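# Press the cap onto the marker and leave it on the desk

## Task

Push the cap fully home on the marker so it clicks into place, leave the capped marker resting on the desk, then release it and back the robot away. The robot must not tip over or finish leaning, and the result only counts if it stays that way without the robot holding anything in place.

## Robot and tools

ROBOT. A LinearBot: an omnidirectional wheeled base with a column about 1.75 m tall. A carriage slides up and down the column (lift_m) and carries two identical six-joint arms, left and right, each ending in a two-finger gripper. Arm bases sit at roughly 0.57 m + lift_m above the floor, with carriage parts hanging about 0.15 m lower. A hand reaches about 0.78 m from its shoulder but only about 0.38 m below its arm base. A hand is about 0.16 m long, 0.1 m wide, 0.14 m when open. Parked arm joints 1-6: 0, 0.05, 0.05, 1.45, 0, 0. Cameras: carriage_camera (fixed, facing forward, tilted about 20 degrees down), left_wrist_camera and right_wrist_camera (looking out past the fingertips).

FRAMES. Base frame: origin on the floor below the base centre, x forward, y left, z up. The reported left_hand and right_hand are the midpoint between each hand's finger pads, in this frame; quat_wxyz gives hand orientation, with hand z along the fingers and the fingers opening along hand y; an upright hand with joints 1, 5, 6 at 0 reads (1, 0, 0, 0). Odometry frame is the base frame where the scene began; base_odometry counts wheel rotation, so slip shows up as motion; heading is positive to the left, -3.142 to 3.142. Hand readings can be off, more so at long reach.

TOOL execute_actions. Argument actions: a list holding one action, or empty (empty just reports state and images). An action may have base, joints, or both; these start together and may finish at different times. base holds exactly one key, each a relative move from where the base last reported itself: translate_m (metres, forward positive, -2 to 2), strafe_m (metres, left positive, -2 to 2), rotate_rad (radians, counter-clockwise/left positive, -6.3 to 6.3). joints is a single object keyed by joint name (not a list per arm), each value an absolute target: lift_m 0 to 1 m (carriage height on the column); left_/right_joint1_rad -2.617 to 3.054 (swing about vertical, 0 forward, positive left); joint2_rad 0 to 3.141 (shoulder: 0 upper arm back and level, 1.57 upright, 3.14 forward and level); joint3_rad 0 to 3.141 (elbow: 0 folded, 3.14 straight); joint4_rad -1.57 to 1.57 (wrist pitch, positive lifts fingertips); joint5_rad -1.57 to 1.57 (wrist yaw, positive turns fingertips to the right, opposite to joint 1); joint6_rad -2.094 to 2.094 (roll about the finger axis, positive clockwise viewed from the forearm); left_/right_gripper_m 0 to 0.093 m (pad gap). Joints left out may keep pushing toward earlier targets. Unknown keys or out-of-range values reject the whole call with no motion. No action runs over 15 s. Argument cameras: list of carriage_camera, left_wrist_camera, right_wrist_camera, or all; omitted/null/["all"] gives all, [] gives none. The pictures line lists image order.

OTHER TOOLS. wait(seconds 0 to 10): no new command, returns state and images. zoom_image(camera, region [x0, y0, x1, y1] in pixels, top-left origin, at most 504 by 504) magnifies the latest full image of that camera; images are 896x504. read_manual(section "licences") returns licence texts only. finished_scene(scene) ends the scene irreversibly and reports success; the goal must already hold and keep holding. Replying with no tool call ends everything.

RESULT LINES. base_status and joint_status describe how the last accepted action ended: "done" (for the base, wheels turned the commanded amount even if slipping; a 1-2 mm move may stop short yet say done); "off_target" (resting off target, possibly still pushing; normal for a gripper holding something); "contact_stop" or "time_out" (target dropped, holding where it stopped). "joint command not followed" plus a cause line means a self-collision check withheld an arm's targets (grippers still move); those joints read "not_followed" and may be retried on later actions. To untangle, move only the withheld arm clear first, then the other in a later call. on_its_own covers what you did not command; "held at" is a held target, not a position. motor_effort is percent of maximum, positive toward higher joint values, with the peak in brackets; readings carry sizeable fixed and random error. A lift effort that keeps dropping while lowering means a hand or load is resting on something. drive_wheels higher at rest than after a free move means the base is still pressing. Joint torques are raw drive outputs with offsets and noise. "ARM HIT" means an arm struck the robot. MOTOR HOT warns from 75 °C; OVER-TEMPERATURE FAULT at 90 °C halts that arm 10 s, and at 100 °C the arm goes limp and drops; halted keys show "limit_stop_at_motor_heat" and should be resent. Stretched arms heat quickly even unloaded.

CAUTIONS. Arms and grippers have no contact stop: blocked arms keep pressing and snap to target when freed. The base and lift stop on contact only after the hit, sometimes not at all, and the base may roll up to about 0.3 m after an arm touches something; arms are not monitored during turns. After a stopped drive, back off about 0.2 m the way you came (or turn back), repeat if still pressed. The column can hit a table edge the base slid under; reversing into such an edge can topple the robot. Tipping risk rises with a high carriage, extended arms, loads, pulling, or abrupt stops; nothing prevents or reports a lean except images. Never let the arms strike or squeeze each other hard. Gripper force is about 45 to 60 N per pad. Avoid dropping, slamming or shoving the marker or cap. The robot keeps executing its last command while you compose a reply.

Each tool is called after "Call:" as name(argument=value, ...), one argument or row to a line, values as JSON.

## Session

Call:
execute_actions(
  actions=[],
  cameras=["carriage_camera"],
)

Scene clock: 0.00 s.
Joint torques (N m, as the arm reports them, + toward a larger angle): no reading
base_odometry: x=+0.000 y=+0.000 heading=+0.000 (m, m, rad; odometry frame)
base_status: not commanded
joint_positions: lift_m=+0.297 left_joint1_rad=-0.028 left_joint2_rad=+0.080 left_joint3_rad=+0.044 left_joint4_rad=+1.467 left_joint5_rad=+0.054 left_joint6_rad=-0.009 left_gripper_m=+0.095 right_joint1_rad=+0.018 right_joint2_rad=+0.070 right_joint3_rad=+0.055 right_joint4_rad=+1.446 right_joint5_rad=-0.039 right_joint6_rad=+0.014 right_gripper_m=+0.094
joint_status: not commanded
motor_effort: lift_m=+31 drive_wheels=+1 (%)
left_hand: x=+0.2973 y=+0.3009 z=+1.2717 quat_wxyz=(+0.997, +0.028, +0.069, -0.020) (m; base frame)
right_hand: x=+0.2962 y=-0.3040 z=+1.2744 quat_wxyz=(+0.997, -0.019, +0.070, +0.017) (m; base frame)
pictures: carriage_camera
camera_calibration (this result's frames):
carriage_camera: T_world_to_cam=[[0.0198054, -0.999667, 0.0165363, -0.0249189], [-0.358609, -0.0225418, -0.933216, 1.2437], [0.933278, 0.0125526, -0.358936, 0.276251], [0, 0, 0, 1]] pos_world=[0.188675, -0.000343101, 1.2602]
Images, in order (width x height): carriage_camera 896x504.

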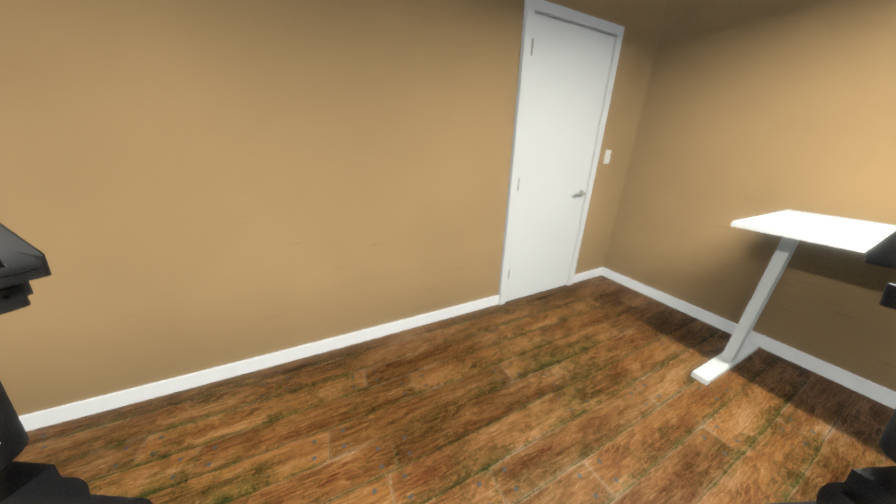

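Call:
execute_actions(
  actions=[
    {"base":{"rotate_rad":-1.15},"joints":{"lift_m":0.6}},
  ],
  cameras=["carriage_camera"],
)

Call:
execute_actions(
  actions=[
    {"base":{"translate_m":0.9}},
  ],
  cameras=["carriage_camera"],
)

Scene clock: 4.13 s.
Joint torques (N m, as the arm reports them, + toward a larger angle): left_arm=[-0.46  4.16  7.48 -0.15 -0.14 -0.01] | right_arm=[ 0.06  4.61  7.11 -0.08  0.04  0.09]
base_odometry: x=+0.000 y=+0.000 heading=-1.150 (m, m, rad; odometry frame)
base_status: done
joint_positions: lift_m=+0.600 left_joint1_rad=-0.028 left_joint2_rad=+0.080 left_joint3_rad=+0.044 left_joint4_rad=+1.467 left_joint5_rad=+0.054 left_joint6_rad=-0.009 left_gripper_m=+0.095 right_joint1_rad=+0.018 right_joint2_rad=+0.070 right_joint3_rad=+0.055 right_joint4_rad=+1.446 right_joint5_rad=-0.039 right_joint6_rad=+0.014 right_gripper_m=+0.094
joint_status: all done
motor_effort: lift_m=+32(40) drive_wheels=+3(7) (%)
left_hand: x=+0.2974 y=+0.3009 z=+1.5743 quat_wxyz=(+0.997, +0.028, +0.070, -0.020) (m; base frame)
right_hand: x=+0.2962 y=-0.3040 z=+1.5770 quat_wxyz=(+0.997, -0.019, +0.070, +0.017) (m; base frame)
pictures: carriage_camera
camera_calibration (this result's frames):
carriage_camera: T_world_to_cam=[[0.0198054, -0.999667, 0.0165363, -0.0299221], [-0.358609, -0.0225418, -0.933216, 1.52605], [0.933278, 0.0125526, -0.358936, 0.384853], [0, 0, 0, 1]] pos_world=[0.188675, -0.000343101, 1.56277]
Images, in order (width x height): carriage_camera 896x504.

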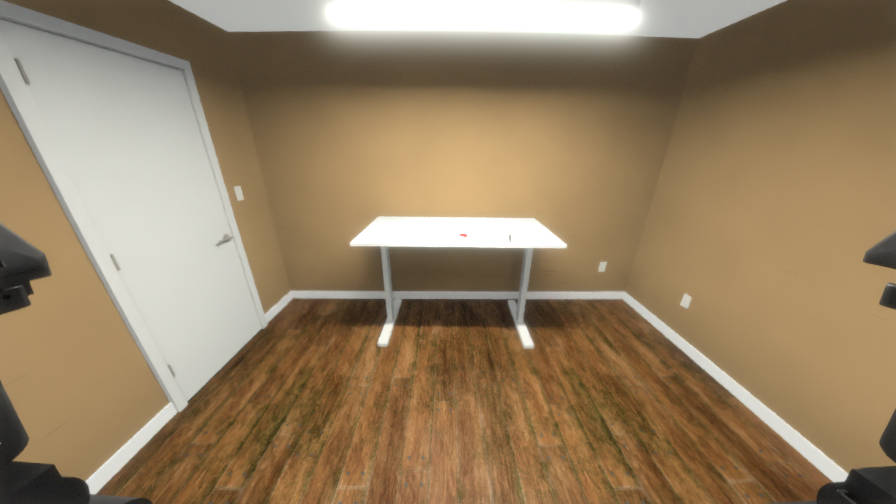

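Scene clock: 8.20 s.
Joint torques (N m, as the arm reports them, + toward a larger angle): left_arm=[-0.42  4.07  7.44 -0.14 -0.13 -0.02] | right_arm=[ 0.06  4.73  7.04 -0.06  0.04  0.09]
base_odometry: x=+0.367 y=-0.822 heading=-1.150 (m, m, rad; odometry frame)
base_status: done
joint_positions: lift_m=+0.600 left_joint1_rad=-0.028 left_joint2_rad=+0.080 left_joint3_rad=+0.044 left_joint4_rad=+1.466 left_joint5_rad=+0.054 left_joint6_rad=-0.009 left_gripper_m=+0.095 right_joint1_rad=+0.018 right_joint2_rad=+0.070 right_joint3_rad=+0.055 right_joint4_rad=+1.446 right_joint5_rad=-0.039 right_joint6_rad=+0.014 right_gripper_m=+0.094
joint_status: not commanded
motor_effort: lift_m=+33(32) drive_wheels=-4(10) (%)
left_hand: x=+0.2976 y=+0.3009 z=+1.5742 quat_wxyz=(+0.997, +0.028, +0.070, -0.020) (m; base frame)
right_hand: x=+0.2963 y=-0.3040 z=+1.5770 quat_wxyz=(+0.997, -0.019, +0.070, +0.017) (m; base frame)
pictures: carriage_camera
camera_calibration (this result's frames):
carriage_camera: T_world_to_cam=[[0.0198054, -0.999667, 0.0165363, -0.0299221], [-0.358609, -0.0225418, -0.933216, 1.52605], [0.933278, 0.0125526, -0.358936, 0.384853], [0, 0, 0, 1]] pos_world=[0.188675, -0.000343101, 1.56277]
Images, in order (width x height): carriage_camera 896x504.

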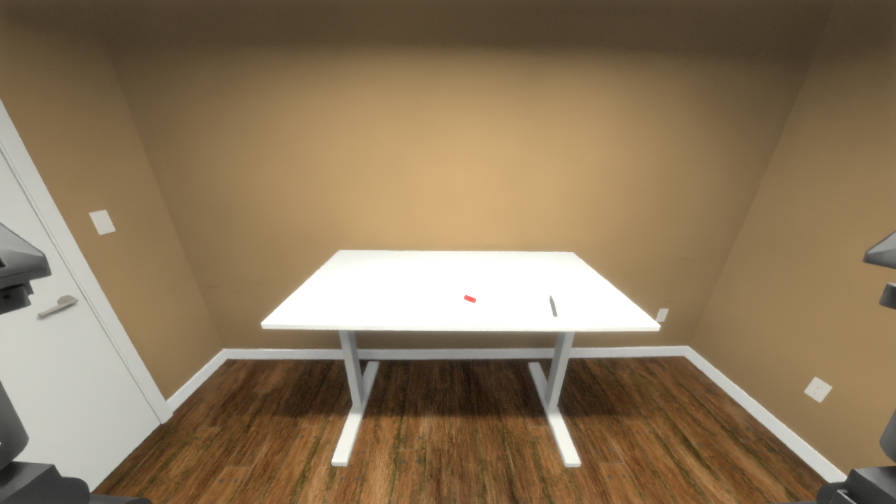

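Call:
execute_actions(
  actions=[
    {"base":{"strafe_m":-0.2}},
  ],
  cameras=[],
)

Call:
execute_actions(
  actions=[
    {"base":{"translate_m":0.5}},
  ],
  cameras=["carriage_camera"],
)

Call:
zoom_image(
  camera="carriage_camera",
  region=[370,360,590,480],
)

Scene clock: 12.77 s.
Joint torques (N m, as the arm reports them, + toward a larger angle): left_arm=[-0.46  4.15  7.42 -0.15 -0.14 -0.02] | right_arm=[ 0.01  4.72  7.   -0.07  0.04  0.09]
base_odometry: x=+0.185 y=-0.904 heading=-1.150 (m, m, rad; odometry frame)
base_status: done
joint_positions: lift_m=+0.600 left_joint1_rad=-0.028 left_joint2_rad=+0.080 left_joint3_rad=+0.044 left_joint4_rad=+1.466 left_joint5_rad=+0.054 left_joint6_rad=-0.009 left_gripper_m=+0.095 right_joint1_rad=+0.018 right_joint2_rad=+0.070 right_joint3_rad=+0.055 right_joint4_rad=+1.446 right_joint5_rad=-0.039 right_joint6_rad=+0.014 right_gripper_m=+0.094
joint_status: not commanded
motor_effort: lift_m=+33(32) drive_wheels=-1(9) (%)
left_hand: x=+0.2976 y=+0.3009 z=+1.5742 quat_wxyz=(+0.997, +0.028, +0.070, -0.020) (m; base frame)
right_hand: x=+0.2963 y=-0.3040 z=+1.5770 quat_wxyz=(+0.997, -0.019, +0.070, +0.017) (m; base frame)
pictures: none
No camera images: the call's "cameras" was empty. Leave "cameras" out to get every camera's image.

Scene clock: 15.87 s.
Joint torques (N m, as the arm reports them, + toward a larger angle): left_arm=[-0.41  4.13  7.55 -0.16 -0.11 -0.01] | right_arm=[ 0.05  4.67  7.   -0.06  0.03  0.1 ]
base_odometry: x=+0.388 y=-1.360 heading=-1.151 (m, m, rad; odometry frame)
base_status: done
joint_positions: lift_m=+0.600 left_joint1_rad=-0.028 left_joint2_rad=+0.080 left_joint3_rad=+0.044 left_joint4_rad=+1.466 left_joint5_rad=+0.054 left_joint6_rad=-0.009 left_gripper_m=+0.095 right_joint1_rad=+0.018 right_joint2_rad=+0.070 right_joint3_rad=+0.055 right_joint4_rad=+1.446 right_joint5_rad=-0.039 right_joint6_rad=+0.014 right_gripper_m=+0.094
joint_status: not commanded
motor_effort: lift_m=+32(32) drive_wheels=-4(10) (%)
left_hand: x=+0.2976 y=+0.3009 z=+1.5742 quat_wxyz=(+0.997, +0.028, +0.070, -0.020) (m; base frame)
right_hand: x=+0.2963 y=-0.3040 z=+1.5770 quat_wxyz=(+0.997, -0.019, +0.070, +0.017) (m; base frame)
pictures: carriage_camera
camera_calibration (this result's frames):
carriage_camera: T_world_to_cam=[[0.0198054, -0.999667, 0.0165363, -0.0299221], [-0.358609, -0.0225418, -0.933216, 1.52605], [0.933278, 0.0125526, -0.358936, 0.384853], [0, 0, 0, 1]] pos_world=[0.188675, -0.000343101, 1.56277]
Images, in order (width x height): carriage_camera 896x504.

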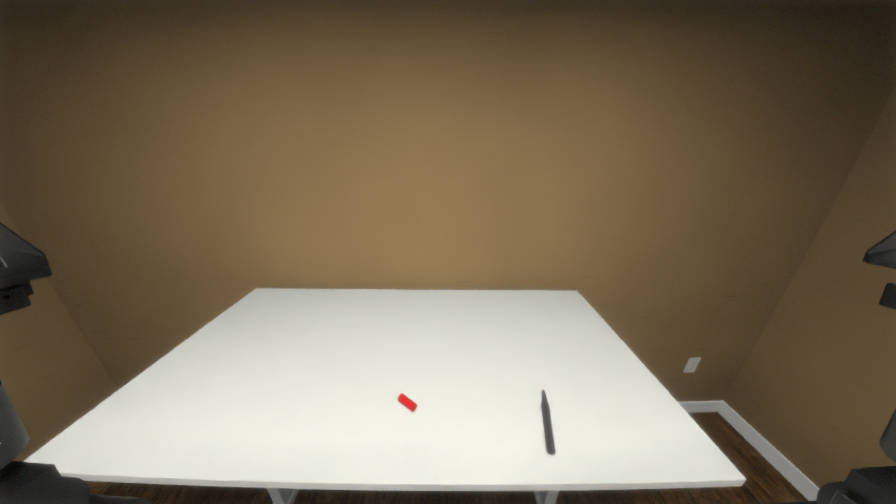

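Region (370, 360, 590, 480) of carriage_camera's 896x504 image, scaled by 2.291, with more detail than that image has; it fills the top 275 rows of this view, and the rest is white.

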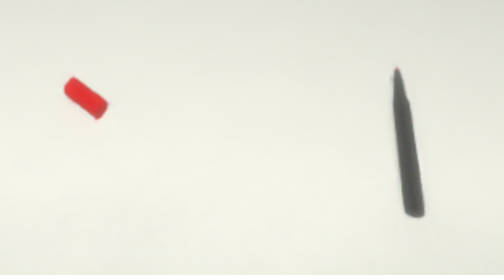

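Call:
execute_actions(
  actions=[
    {"joints":{"lift_m":0.63,"left_joint1_rad":-0.487,"left_joint2_rad":2.531,"left_joint3_rad":1.647,"left_joint4_rad":-0.687,"left_joint5_rad":0,"left_joint6_rad":-1.39,"left_gripper_m":0.06,"right_gripper_m":0.06,"right_joint1_rad":0.449,"right_joint2_rad":2.228,"right_joint3_rad":0.51,"right_joint4_rad":0.647,"right_joint5_rad":0.368,"right_joint6_rad":0.583}},
  ],
  cameras=["left_wrist_camera","right_wrist_camera"],
)

Call:
execute_actions(
  actions=[
    {"joints":{"lift_m":0.595}},
  ],
  cameras=["left_wrist_camera","right_wrist_camera"],
)

Scene clock: 24.67 s.
Joint torques (N m, as the arm reports them, + toward a larger angle): left_arm=[ -0.94 -14.53   7.02   0.39  -0.22  -0.07] | right_arm=[ 0.5  -7.82  2.33  1.68  0.36  0.15]
base_odometry: x=+0.388 y=-1.360 heading=-1.151 (m, m, rad; odometry frame)
base_status: not commanded
joint_positions: lift_m=+0.630 left_joint1_rad=-0.480 left_joint2_rad=+2.530 left_joint3_rad=+1.641 left_joint4_rad=-0.684 left_joint5_rad=+0.003 left_joint6_rad=-1.385 left_gripper_m=+0.060 right_joint1_rad=+0.443 right_joint2_rad=+2.215 right_joint3_rad=+0.511 right_joint4_rad=+0.651 right_joint5_rad=+0.358 right_joint6_rad=+0.577 right_gripper_m=+0.060
joint_status: all done
motor_effort: lift_m=+33(41) drive_wheels=+3(3) (%)
left_hand: x=+0.6468 y=+0.1094 z=+1.0419 quat_wxyz=(-0.002, -0.438, +0.899, +0.000) (m; base frame)
right_hand: x=+0.5762 y=-0.2278 z=+1.0447 quat_wxyz=(+0.304, +0.109, +0.946, -0.027) (m; base frame)
pictures: left_wrist_camera, right_wrist_camera
camera_calibration (this result's frames):
left_wrist_camera: T_world_to_cam=[[0.800197, -0.598449, -0.0392828, -0.40659], [-0.487409, -0.687093, 0.538828, -0.159977], [-0.349452, -0.412022, -0.841499, 1.27015], [0, 0, 0, 1]] pos_world=[0.691235, 0.170088, 1.13906]
right_wrist_camera: T_world_to_cam=[[-0.24483, -0.969509, 0.0104872, -0.0948947], [-0.96884, 0.245051, 0.0360537, 0.578465], [-0.0375243, -0.00133336, -0.999295, 1.19166], [0, 0, 0, 1]] pos_world=[0.581924, -0.232166, 1.17096]
Images, in order (width x height): left_wrist_camera 896x504, right_wrist_camera 896x504.

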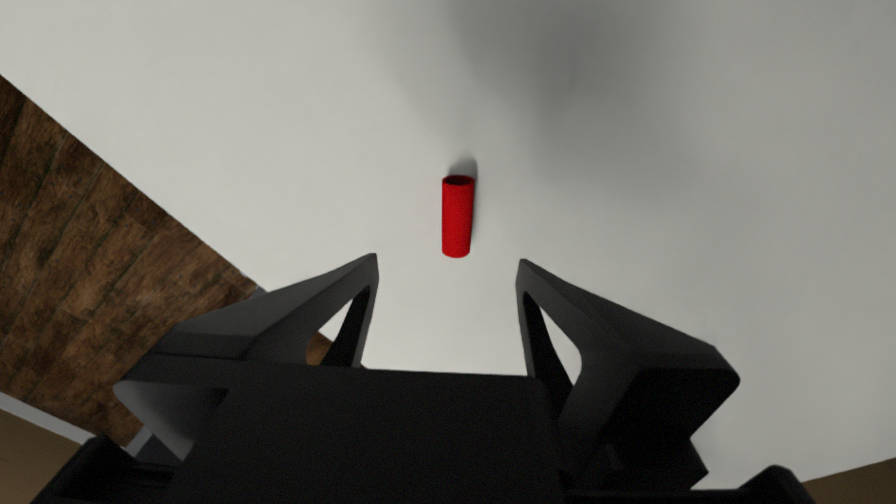

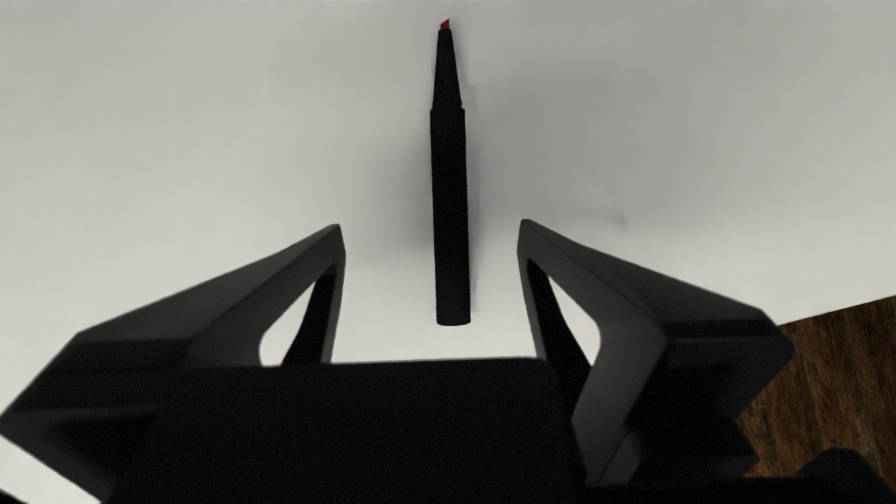

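Scene clock: 25.33 s.
Joint torques (N m, as the arm reports them, + toward a larger angle): left_arm=[ -0.81 -14.77   7.     0.38  -0.2   -0.05] | right_arm=[ 0.52 -7.97  2.21  1.69  0.35  0.14]
base_odometry: x=+0.388 y=-1.360 heading=-1.151 (m, m, rad; odometry frame)
base_status: not commanded
joint_positions: lift_m=+0.595 left_joint1_rad=-0.480 left_joint2_rad=+2.534 left_joint3_rad=+1.641 left_joint4_rad=-0.685 left_joint5_rad=+0.002 left_joint6_rad=-1.385 left_gripper_m=+0.060 right_joint1_rad=+0.443 right_joint2_rad=+2.218 right_joint3_rad=+0.511 right_joint4_rad=+0.650 right_joint5_rad=+0.360 right_joint6_rad=+0.577 right_gripper_m=+0.060
joint_status: all done
motor_effort: lift_m=+29(30) drive_wheels=-3(3) (%)
left_hand: x=+0.6456 y=+0.1101 z=+1.0054 quat_wxyz=(-0.003, -0.438, +0.899, +0.002) (m; base frame)
right_hand: x=+0.5755 y=-0.2285 z=+1.0092 quat_wxyz=(+0.303, +0.109, +0.946, -0.029) (m; base frame)
pictures: left_wrist_camera, right_wrist_camera
camera_calibration (this result's frames):
left_wrist_camera: T_world_to_cam=[[0.800011, -0.59832, -0.0446718, -0.401174], [-0.485049, -0.688784, 0.5388, -0.141691], [-0.353144, -0.409378, -0.841249, 1.24123], [0, 0, 0, 1]] pos_world=[0.69055, 0.170508, 1.10261]
right_wrist_camera: T_world_to_cam=[[-0.245713, -0.969242, 0.0139534, -0.0982393], [-0.968521, 0.246072, 0.0376399, 0.577723], [-0.0399158, -0.00426553, -0.999194, 1.15677], [0, 0, 0, 1]] pos_world=[0.581571, -0.232445, 1.13547]
Images, in order (width x height): left_wrist_camera 896x504, right_wrist_camera 896x504.

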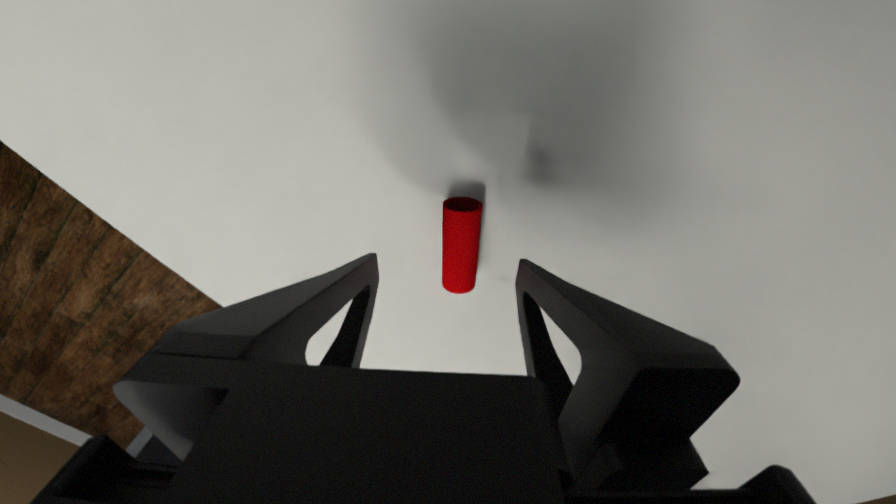

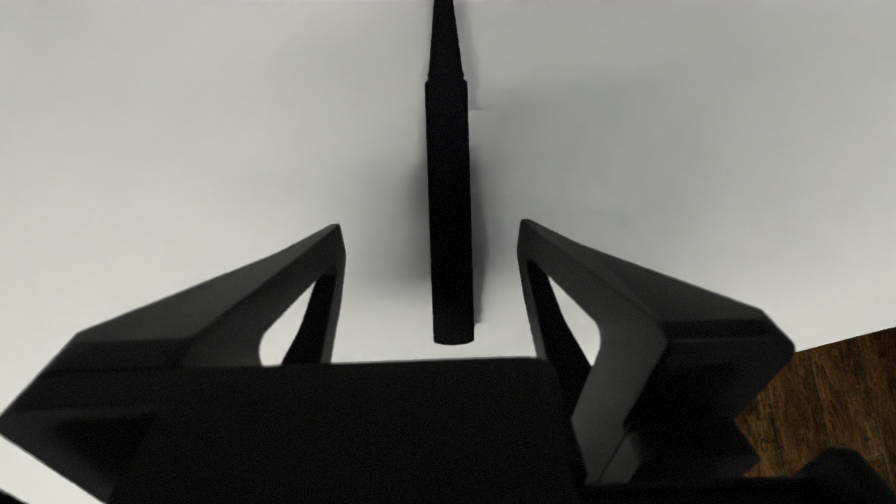

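Call:
zoom_image(
  camera="left_wrist_camera",
  region=[420,170,500,250],
)

Region (420, 170, 500, 250) of left_wrist_camera's 896x504 image, scaled by 6.300, with more detail than that image has.

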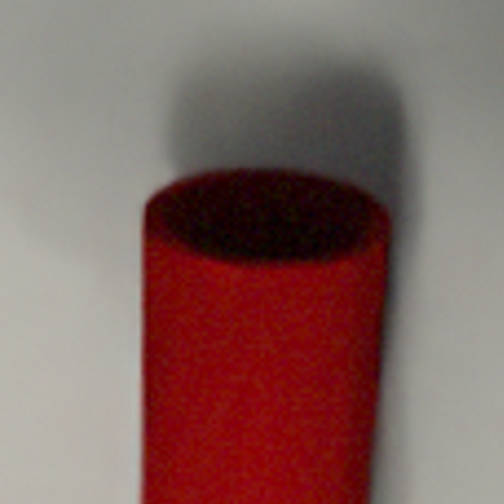

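Call:
execute_actions(
  actions=[
    {"joints":{"left_joint1_rad":-0.535,"left_joint6_rad":1.72,"left_joint3_rad":1.66,"right_joint1_rad":0.425,"right_joint2_rad":2.24,"right_joint3_rad":0.49,"right_joint4_rad":0.67,"right_joint6_rad":0.55}},
  ],
  cameras=[],
)

Call:
execute_actions(
  actions=[
    {"joints":{"lift_m":0.562}},
  ],
  cameras=["left_wrist_camera","right_wrist_camera"],
)

Scene clock: 30.83 s.
Joint torques (N m, as the arm reports them, + toward a larger angle): left_arm=[ -0.22 -14.78   7.85   0.39  -0.04   0.03] | right_arm=[-0.52 -7.1   0.85  1.83  0.33  0.08]
base_odometry: x=+0.388 y=-1.360 heading=-1.151 (m, m, rad; odometry frame)
base_status: not commanded
joint_positions: lift_m=+0.595 left_joint1_rad=-0.539 left_joint2_rad=+2.534 left_joint3_rad=+1.647 left_joint4_rad=-0.685 left_joint5_rad=+0.001 left_joint6_rad=+1.716 left_gripper_m=+0.060 right_joint1_rad=+0.432 right_joint2_rad=+2.218 right_joint3_rad=+0.509 right_joint4_rad=+0.664 right_joint5_rad=+0.360 right_joint6_rad=+0.553 right_gripper_m=+0.060
joint_status: all done
motor_effort: lift_m=+30(29) drive_wheels=+3(3) (%)
left_hand: x=+0.6348 y=+0.0865 z=+1.0066 quat_wxyz=(-0.001, +0.903, +0.429, -0.001) (m; base frame)
right_hand: x=+0.5779 y=-0.2313 z=+1.0104 quat_wxyz=(+0.307, +0.104, +0.946, -0.032) (m; base frame)
pictures: none
No camera images: the call's "cameras" was empty. Leave "cameras" out to get every camera's image.

Scene clock: 31.47 s.
Joint torques (N m, as the arm reports them, + toward a larger angle): left_arm=[  0.02 -15.     7.55   0.4   -0.03   0.03] | right_arm=[-0.48 -7.97  0.76  1.76  0.33  0.07]
base_odometry: x=+0.388 y=-1.360 heading=-1.151 (m, m, rad; odometry frame)
base_status: not commanded
joint_positions: lift_m=+0.562 left_joint1_rad=-0.539 left_joint2_rad=+2.535 left_joint3_rad=+1.651 left_joint4_rad=-0.686 left_joint5_rad=+0.000 left_joint6_rad=+1.716 left_gripper_m=+0.060 right_joint1_rad=+0.432 right_joint2_rad=+2.228 right_joint3_rad=+0.509 right_joint4_rad=+0.668 right_joint5_rad=+0.361 right_joint6_rad=+0.553 right_gripper_m=+0.060
joint_status: all done
motor_effort: lift_m=+30(30) drive_wheels=-3(4) (%)
left_hand: x=+0.6363 y=+0.0858 z=+0.9743 quat_wxyz=(+0.001, +0.903, +0.429, +0.000) (m; base frame)
right_hand: x=+0.5766 y=-0.2321 z=+0.9750 quat_wxyz=(+0.305, +0.104, +0.946, -0.033) (m; base frame)
pictures: left_wrist_camera, right_wrist_camera
camera_calibration (this result's frames):
left_wrist_camera: T_world_to_cam=[[-0.78833, 0.61399, -0.0393945, 0.491847], [0.501906, 0.678811, 0.536009, -0.888792], [0.355846, 0.40278, -0.843293, 0.682955], [0, 0, 0, 1]] pos_world=[0.590801, 0.0262519, 1.07171]
right_wrist_camera: T_world_to_cam=[[-0.238086, -0.970926, 0.0248494, -0.116405], [-0.970545, 0.238808, 0.0318474, 0.586088], [-0.0368557, -0.016535, -0.999184, 1.11802], [0, 0, 0, 1]] pos_world=[0.582315, -0.234497, 1.10133]
Images, in order (width x height): left_wrist_camera 896x504, right_wrist_camera 896x504.

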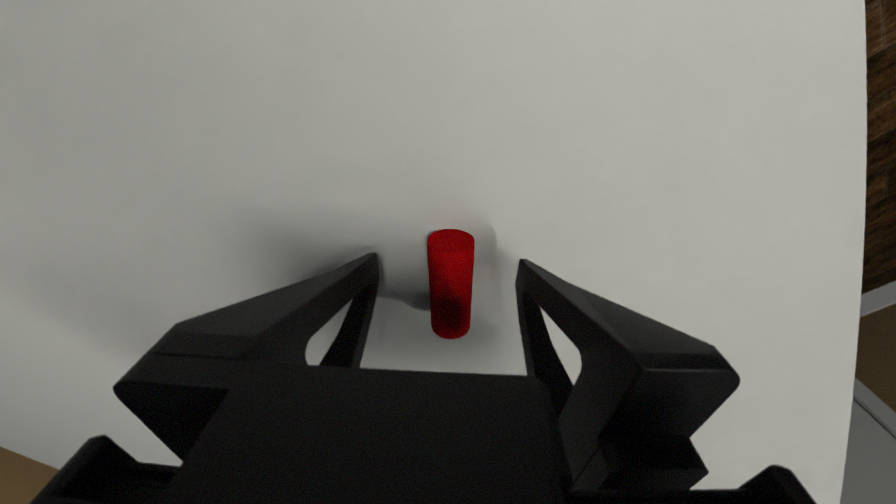

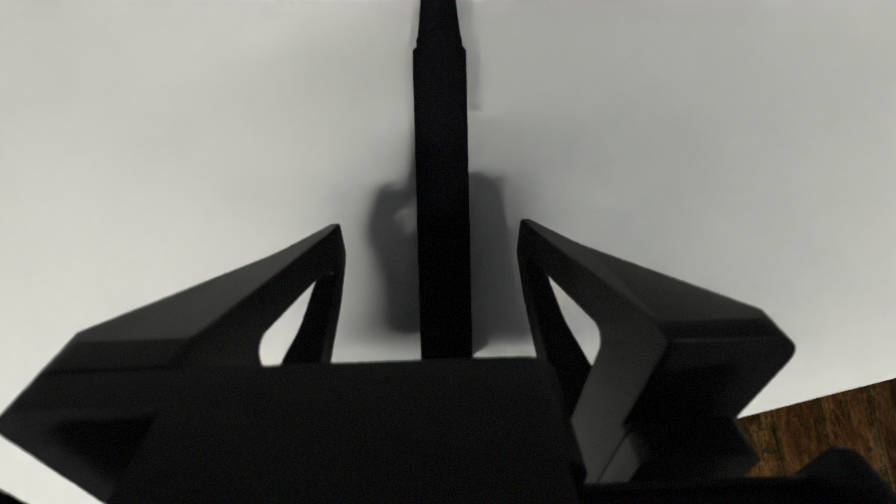

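Call:
execute_actions(
  actions=[
    {"joints":{"lift_m":0.555,"right_joint3_rad":0.465,"right_joint4_rad":0.69}},
  ],
  cameras=[],
)

Call:
execute_actions(
  actions=[
    {"joints":{"left_gripper_m":0,"right_gripper_m":0}},
  ],
  cameras=["left_wrist_camera","right_wrist_camera"],
)

Scene clock: 34.00 s.
Joint torques (N m, as the arm reports them, + toward a larger angle): left_arm=[ -0.16 -14.9    7.45   0.43  -0.02   0.  ] | right_arm=[-0.54 -7.82  0.93  1.75  0.31  0.07]
base_odometry: x=+0.388 y=-1.360 heading=-1.151 (m, m, rad; odometry frame)
base_status: not commanded
joint_positions: lift_m=+0.555 left_joint1_rad=-0.539 left_joint2_rad=+2.535 left_joint3_rad=+1.651 left_joint4_rad=-0.686 left_joint5_rad=+0.000 left_joint6_rad=+1.716 left_gripper_m=+0.060 right_joint1_rad=+0.432 right_joint2_rad=+2.229 right_joint3_rad=+0.479 right_joint4_rad=+0.688 right_joint5_rad=+0.361 right_joint6_rad=+0.553 right_gripper_m=+0.060
joint_status: all done
motor_effort: lift_m=+29(30) drive_wheels=+3(4) (%)
left_hand: x=+0.6362 y=+0.0858 z=+0.9674 quat_wxyz=(+0.001, +0.903, +0.429, +0.000) (m; base frame)
right_hand: x=+0.5678 y=-0.2362 z=+0.9661 quat_wxyz=(+0.300, +0.103, +0.948, -0.036) (m; base frame)
pictures: none
No camera images: the call's "cameras" was empty. Leave "cameras" out to get every camera's image.

Scene clock: 34.63 s.
Joint torques (N m, as the arm reports them, + toward a larger angle): left_arm=[ -0.14 -15.01   7.44   0.42  -0.04   0.02] | right_arm=[-0.49 -7.86  0.98  1.75  0.32  0.07]
base_odometry: x=+0.388 y=-1.360 heading=-1.151 (m, m, rad; odometry frame)
base_status: not commanded
joint_positions: lift_m=+0.555 left_joint1_rad=-0.539 left_joint2_rad=+2.535 left_joint3_rad=+1.651 left_joint4_rad=-0.686 left_joint5_rad=+0.000 left_joint6_rad=+1.716 left_gripper_m=+0.018 right_joint1_rad=+0.432 right_joint2_rad=+2.229 right_joint3_rad=+0.479 right_joint4_rad=+0.688 right_joint5_rad=+0.361 right_joint6_rad=+0.553 right_gripper_m=+0.017
joint_status: left_gripper_m off_target (ended at +0.018, target +0.000); right_gripper_m off_target (ended at +0.017, target +0.000)
motor_effort: lift_m=+29(29) drive_wheels=-3(4) (%)
left_hand: x=+0.6362 y=+0.0858 z=+0.9674 quat_wxyz=(+0.001, +0.903, +0.429, +0.000) (m; base frame)
right_hand: x=+0.5678 y=-0.2362 z=+0.9661 quat_wxyz=(+0.300, +0.103, +0.948, -0.036) (m; base frame)
pictures: left_wrist_camera, right_wrist_camera
camera_calibration (this result's frames):
left_wrist_camera: T_world_to_cam=[[-0.788343, 0.613998, -0.0390161, 0.491123], [0.502082, 0.678706, 0.535978, -0.885147], [0.35557, 0.402945, -0.84333, 0.677326], [0, 0, 0, 1]] pos_world=[0.590752, 0.0262809, 1.06479]
right_wrist_camera: T_world_to_cam=[[-0.237987, -0.970741, 0.0319967, -0.129245], [-0.970142, 0.239168, 0.0402826, 0.570468], [-0.0467565, -0.0214546, -0.998676, 1.11271], [0, 0, 0, 1]] pos_world=[0.574703, -0.238028, 1.09239]
Images, in order (width x height): left_wrist_camera 896x504, right_wrist_camera 896x504.

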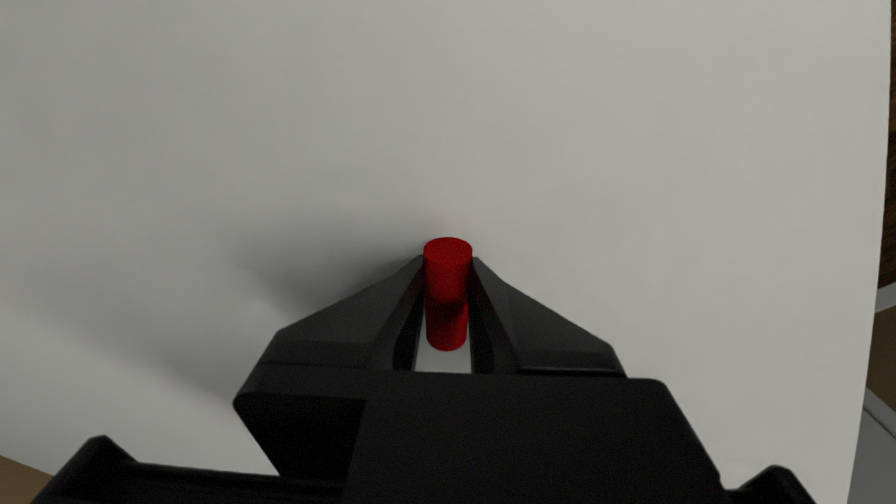

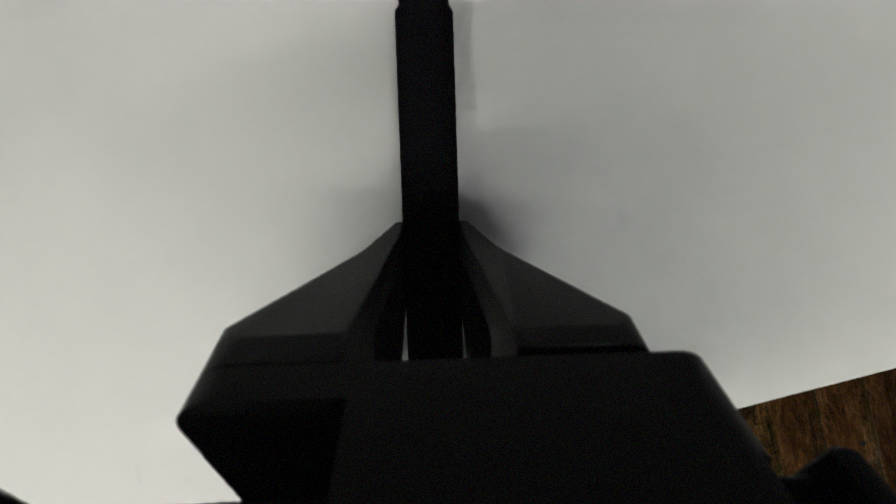

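Call:
execute_actions(
  actions=[
    {"joints":{"lift_m":0.585}},
  ],
  cameras=[],
)

Call:
execute_actions(
  actions=[
    {"joints":{"left_joint1_rad":-0.1,"left_joint2_rad":2.411,"left_joint3_rad":1.397,"left_joint4_rad":-0.557,"left_joint6_rad":-1.336,"right_joint1_rad":0.7,"right_joint2_rad":2.319,"right_joint3_rad":0.8,"right_joint4_rad":0.559,"right_joint5_rad":0,"right_joint6_rad":0}},
  ],
  cameras=[],
)

Call:
execute_actions(
  actions=[
    {"joints":{"left_joint1_rad":-0.43,"right_joint1_rad":0.895,"lift_m":0.57}},
  ],
  cameras=["left_wrist_camera","carriage_camera"],
)

Call:
zoom_image(
  camera="carriage_camera",
  region=[360,360,460,450],
)

Scene clock: 37.60 s.
Joint torques (N m, as the arm reports them, + toward a larger angle): left_arm=[ -0.25 -14.26   7.41   0.43  -0.04   0.01] | right_arm=[-0.57 -7.8   0.96  1.69  0.32  0.06]
base_odometry: x=+0.388 y=-1.360 heading=-1.151 (m, m, rad; odometry frame)
base_status: not commanded
joint_positions: lift_m=+0.585 left_joint1_rad=-0.539 left_joint2_rad=+2.527 left_joint3_rad=+1.651 left_joint4_rad=-0.686 left_joint5_rad=+0.000 left_joint6_rad=+1.716 left_gripper_m=+0.018 right_joint1_rad=+0.432 right_joint2_rad=+2.230 right_joint3_rad=+0.479 right_joint4_rad=+0.691 right_joint5_rad=+0.362 right_joint6_rad=+0.553 right_gripper_m=+0.017
joint_status: all done
motor_effort: lift_m=+33(40) drive_wheels=+3(4) (%)
left_hand: x=+0.6378 y=+0.0849 z=+1.0003 quat_wxyz=(+0.004, +0.903, +0.429, +0.002) (m; base frame)
right_hand: x=+0.5681 y=-0.2362 z=+0.9959 quat_wxyz=(+0.301, +0.103, +0.947, -0.036) (m; base frame)
pictures: none
No camera images: the call's "cameras" was empty. Leave "cameras" out to get every camera's image.

Scene clock: 39.90 s.
Joint torques (N m, as the arm reports them, + toward a larger angle): left_arm=[ -0.95 -12.64   5.37   0.52  -0.14  -0.06] | right_arm=[ -0.56 -10.39   4.26   1.86  -0.08   0.04]
base_odometry: x=+0.388 y=-1.360 heading=-1.151 (m, m, rad; odometry frame)
base_status: not commanded
joint_positions: lift_m=+0.585 left_joint1_rad=-0.092 left_joint2_rad=+2.402 left_joint3_rad=+1.405 left_joint4_rad=-0.557 left_joint5_rad=-0.005 left_joint6_rad=-1.332 left_gripper_m=+0.018 right_joint1_rad=+0.707 right_joint2_rad=+2.309 right_joint3_rad=+0.797 right_joint4_rad=+0.570 right_joint5_rad=+0.007 right_joint6_rad=+0.005 right_gripper_m=+0.017
joint_status: all done
motor_effort: lift_m=+33(33) drive_wheels=-3(4) (%)
left_hand: x=+0.6605 y=+0.2752 z=+1.0025 quat_wxyz=(+0.008, -0.581, +0.814, -0.003) (m; base frame)
right_hand: x=+0.5771 y=-0.0418 z=+0.9990 quat_wxyz=(+0.291, -0.326, +0.894, +0.104) (m; base frame)
pictures: none
No camera images: the call's "cameras" was empty. Leave "cameras" out to get every camera's image.

Scene clock: 41.00 s.
Joint torques (N m, as the arm reports them, + toward a larger angle): left_arm=[  0.07 -13.29   5.36   0.5   -0.24  -0.04] | right_arm=[ -0.45 -10.71   4.22   1.92   0.     0.05]
base_odometry: x=+0.388 y=-1.360 heading=-1.151 (m, m, rad; odometry frame)
base_status: not commanded
joint_positions: lift_m=+0.570 left_joint1_rad=-0.437 left_joint2_rad=+2.412 left_joint3_rad=+1.405 left_joint4_rad=-0.555 left_joint5_rad=+0.003 left_joint6_rad=-1.332 left_gripper_m=+0.018 right_joint1_rad=+0.902 right_joint2_rad=+2.313 right_joint3_rad=+0.797 right_joint4_rad=+0.564 right_joint5_rad=+0.002 right_joint6_rad=+0.005 right_gripper_m=+0.017
joint_status: all done
motor_effort: lift_m=+29(30) drive_wheels=+3(4) (%)
left_hand: x=+0.6226 y=+0.1413 z=+0.9843 quat_wxyz=(+0.002, -0.433, +0.902, -0.005) (m; base frame)
right_hand: x=+0.5166 y=+0.0135 z=+0.9817 quat_wxyz=(+0.274, -0.413, +0.858, +0.133) (m; base frame)
pictures: carriage_camera, left_wrist_camera
camera_calibration (this result's frames):
carriage_camera: T_world_to_cam=[[0.0198054, -0.999667, 0.0165363, -0.0294294], [-0.358609, -0.0225418, -0.933216, 1.49825], [0.933278, 0.0125526, -0.358936, 0.374157], [0, 0, 0, 1]] pos_world=[0.188675, -0.000343101, 1.53297]
left_wrist_camera: T_world_to_cam=[[0.794111, -0.607131, -0.027936, -0.376565], [-0.50035, -0.679155, 0.537027, -0.110106], [-0.345019, -0.412481, -0.843102, 1.22522], [0, 0, 0, 1]] pos_world=[0.666666, 0.201978, 1.0816]
Images, in order (width x height): carriage_camera 896x504, left_wrist_camera 896x504.

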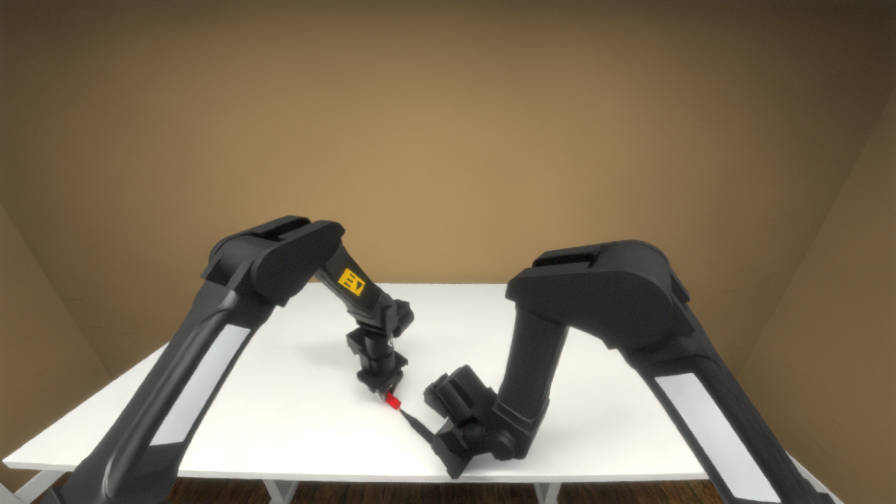

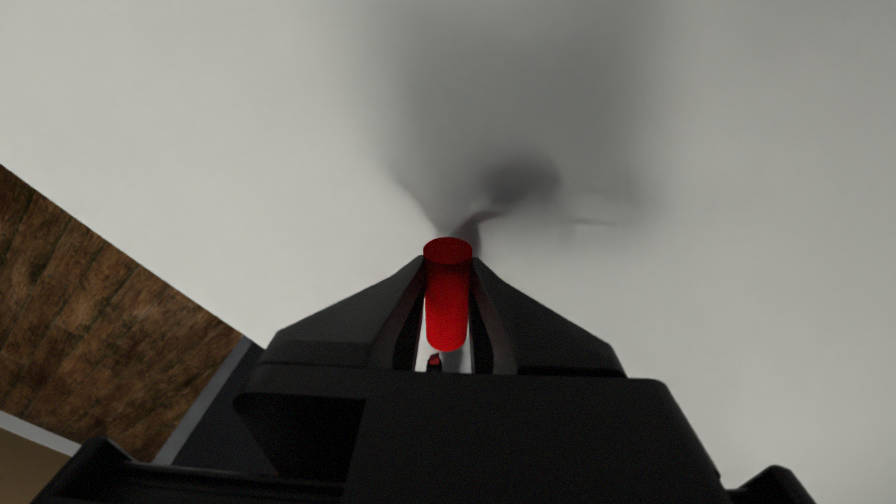

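Region (360, 360, 460, 450) of carriage_camera's 896x504 image, scaled by 5.040, with more detail than that image has; it fills the top 454 rows of this view, and the rest is white.

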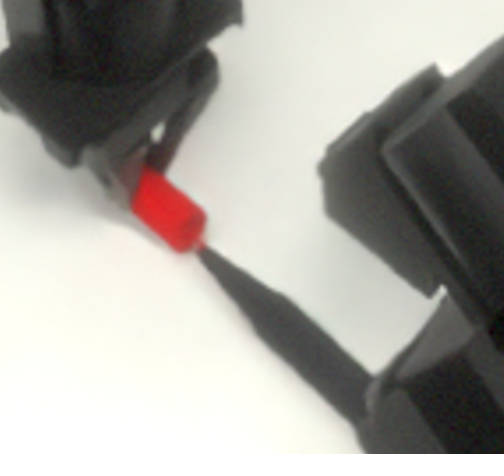

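Call:
execute_actions(
  actions=[
    {"joints":{"right_joint1_rad":0.885,"right_joint4_rad":0.55}},
  ],
  cameras=["left_wrist_camera","carriage_camera"],
)

Call:
zoom_image(
  camera="carriage_camera",
  region=[360,360,460,450],
)

Scene clock: 43.33 s.
Joint torques (N m, as the arm reports them, + toward a larger angle): left_arm=[  0.02 -13.33   5.34   0.42  -0.22  -0.06] | right_arm=[ -0.44 -10.72   4.14   1.85  -0.03   0.04]
base_odometry: x=+0.388 y=-1.360 heading=-1.151 (m, m, rad; odometry frame)
base_status: not commanded
joint_positions: lift_m=+0.570 left_joint1_rad=-0.437 left_joint2_rad=+2.412 left_joint3_rad=+1.405 left_joint4_rad=-0.555 left_joint5_rad=+0.003 left_joint6_rad=-1.332 left_gripper_m=+0.018 right_joint1_rad=+0.891 right_joint2_rad=+2.313 right_joint3_rad=+0.797 right_joint4_rad=+0.559 right_joint5_rad=+0.002 right_joint6_rad=+0.005 right_gripper_m=+0.017
joint_status: all done
motor_effort: lift_m=+29(30) drive_wheels=+3(3) (%)
left_hand: x=+0.6226 y=+0.1413 z=+0.9843 quat_wxyz=(+0.002, -0.433, +0.902, -0.005) (m; base frame)
right_hand: x=+0.5196 y=+0.0099 z=+0.9811 quat_wxyz=(+0.272, -0.408, +0.861, +0.130) (m; base frame)
pictures: carriage_camera, left_wrist_camera
camera_calibration (this result's frames):
carriage_camera: T_world_to_cam=[[0.0198054, -0.999667, 0.0165363, -0.0294294], [-0.358609, -0.0225418, -0.933216, 1.49825], [0.933278, 0.0125526, -0.358936, 0.374157], [0, 0, 0, 1]] pos_world=[0.188675, -0.000343101, 1.53297]
left_wrist_camera: T_world_to_cam=[[0.794111, -0.607131, -0.027936, -0.376565], [-0.50035, -0.679155, 0.537027, -0.110106], [-0.345019, -0.412481, -0.843102, 1.22522], [0, 0, 0, 1]] pos_world=[0.666666, 0.201978, 1.0816]
Images, in order (width x height): carriage_camera 896x504, left_wrist_camera 896x504.

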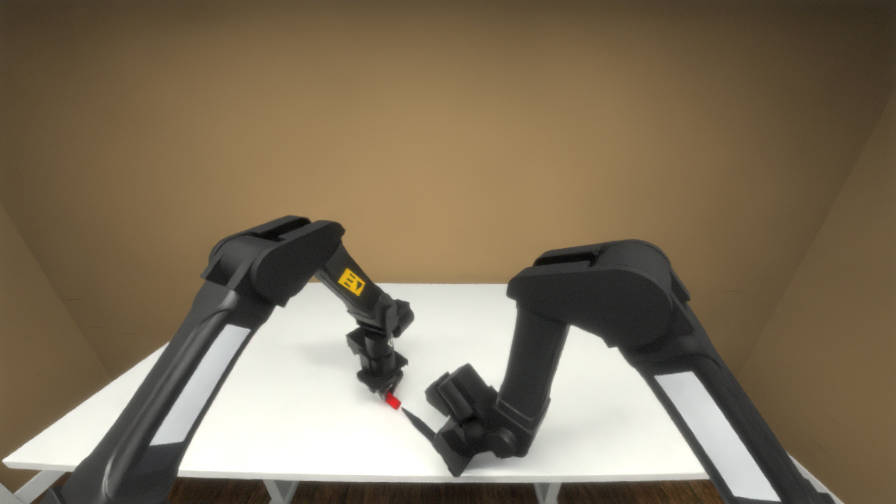

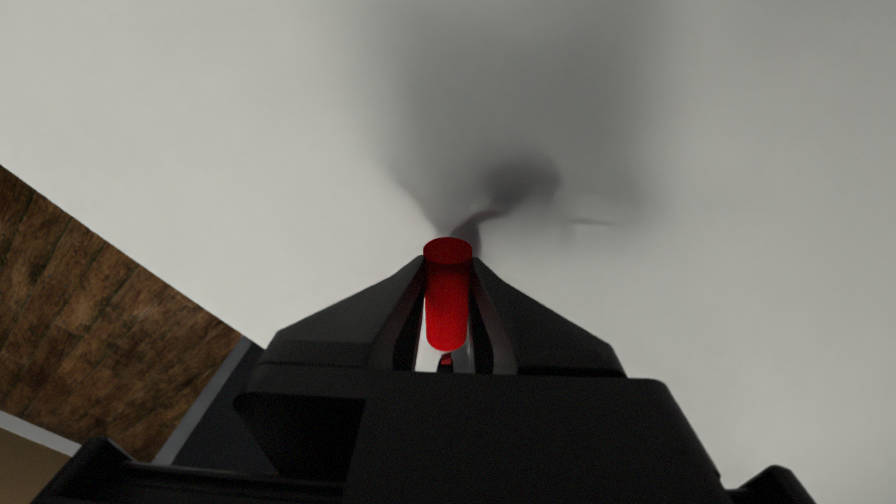

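Region (360, 360, 460, 450) of carriage_camera's 896x504 image, scaled by 5.040, with more detail than that image has; it fills the top 454 rows of this view, and the rest is white.

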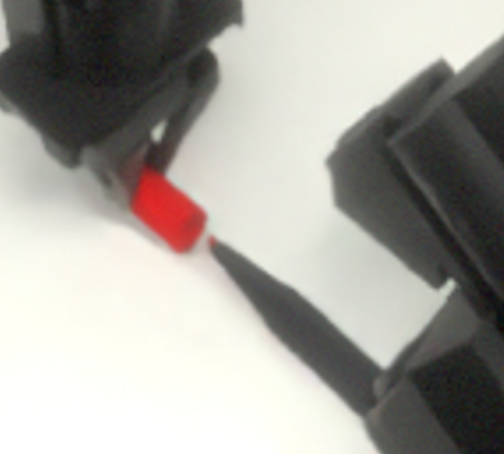

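A little high; advance with slight lowering.

Call:
execute_actions(
  actions=[
    {"joints":{"right_joint2_rad":2.363,"right_joint3_rad":0.925,"right_joint4_rad":0.467}},
  ],
  cameras=["left_wrist_camera","carriage_camera"],
)

Call:
zoom_image(
  camera="carriage_camera",
  region=[360,360,460,450],
)

Scene clock: 45.30 s.
Joint torques (N m, as the arm reports them, + toward a larger angle): left_arm=[ -0.14 -13.42   5.34   0.45  -0.17  -0.05] | right_arm=[ -0.56 -11.04   5.9    2.03   0.03   0.05]
base_odometry: x=+0.388 y=-1.360 heading=-1.151 (m, m, rad; odometry frame)
base_status: not commanded
joint_positions: lift_m=+0.570 left_joint1_rad=-0.436 left_joint2_rad=+2.412 left_joint3_rad=+1.405 left_joint4_rad=-0.555 left_joint5_rad=+0.000 left_joint6_rad=-1.332 left_gripper_m=+0.018 right_joint1_rad=+0.891 right_joint2_rad=+2.353 right_joint3_rad=+0.907 right_joint4_rad=+0.456 right_joint5_rad=+0.002 right_joint6_rad=+0.005 right_gripper_m=+0.017
joint_status: all done
motor_effort: lift_m=+30(30) drive_wheels=+3(3) (%)
left_hand: x=+0.6230 y=+0.1422 z=+0.9843 quat_wxyz=(+0.003, -0.433, +0.901, -0.004) (m; base frame)
right_hand: x=+0.5308 y=+0.0238 z=+0.9750 quat_wxyz=(+0.259, -0.411, +0.866, +0.123) (m; base frame)
pictures: carriage_camera, left_wrist_camera
camera_calibration (this result's frames):
carriage_camera: T_world_to_cam=[[0.0198054, -0.999667, 0.0165363, -0.0294294], [-0.358609, -0.0225418, -0.933216, 1.49825], [0.933278, 0.0125526, -0.358936, 0.374157], [0, 0, 0, 1]] pos_world=[0.188675, -0.000343101, 1.53297]
left_wrist_camera: T_world_to_cam=[[0.794859, -0.60612, -0.0285893, -0.376321], [-0.500243, -0.681224, 0.534501, -0.106579], [-0.343447, -0.410551, -0.844684, 1.22604], [0, 0, 0, 1]] pos_world=[0.666885, 0.202651, 1.08182]
Images, in order (width x height): carriage_camera 896x504, left_wrist_camera 896x504.

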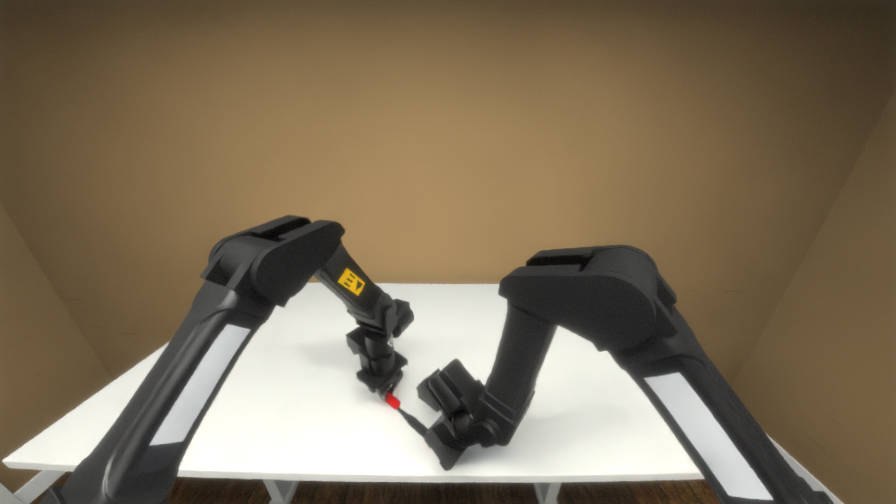

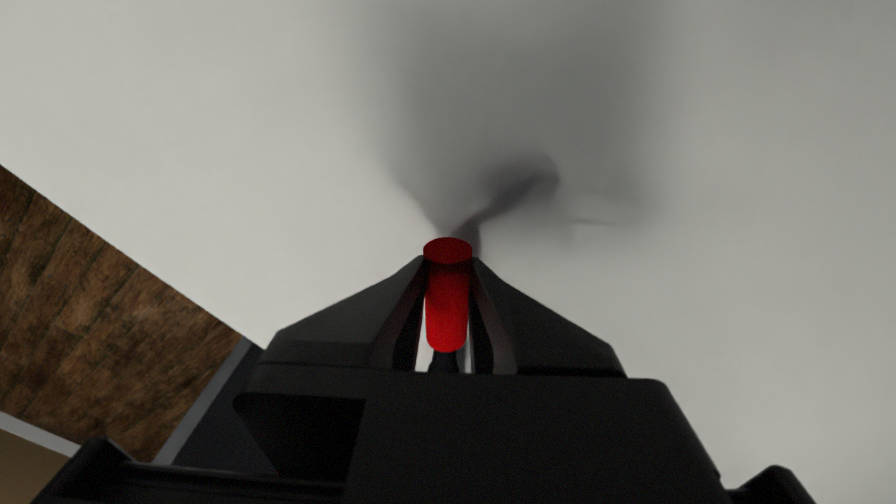

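Region (360, 360, 460, 450) of carriage_camera's 896x504 image, scaled by 5.040, with more detail than that image has; it fills the top 454 rows of this view, and the rest is white.

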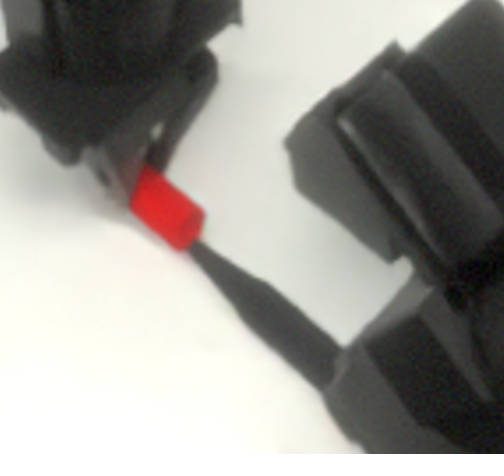

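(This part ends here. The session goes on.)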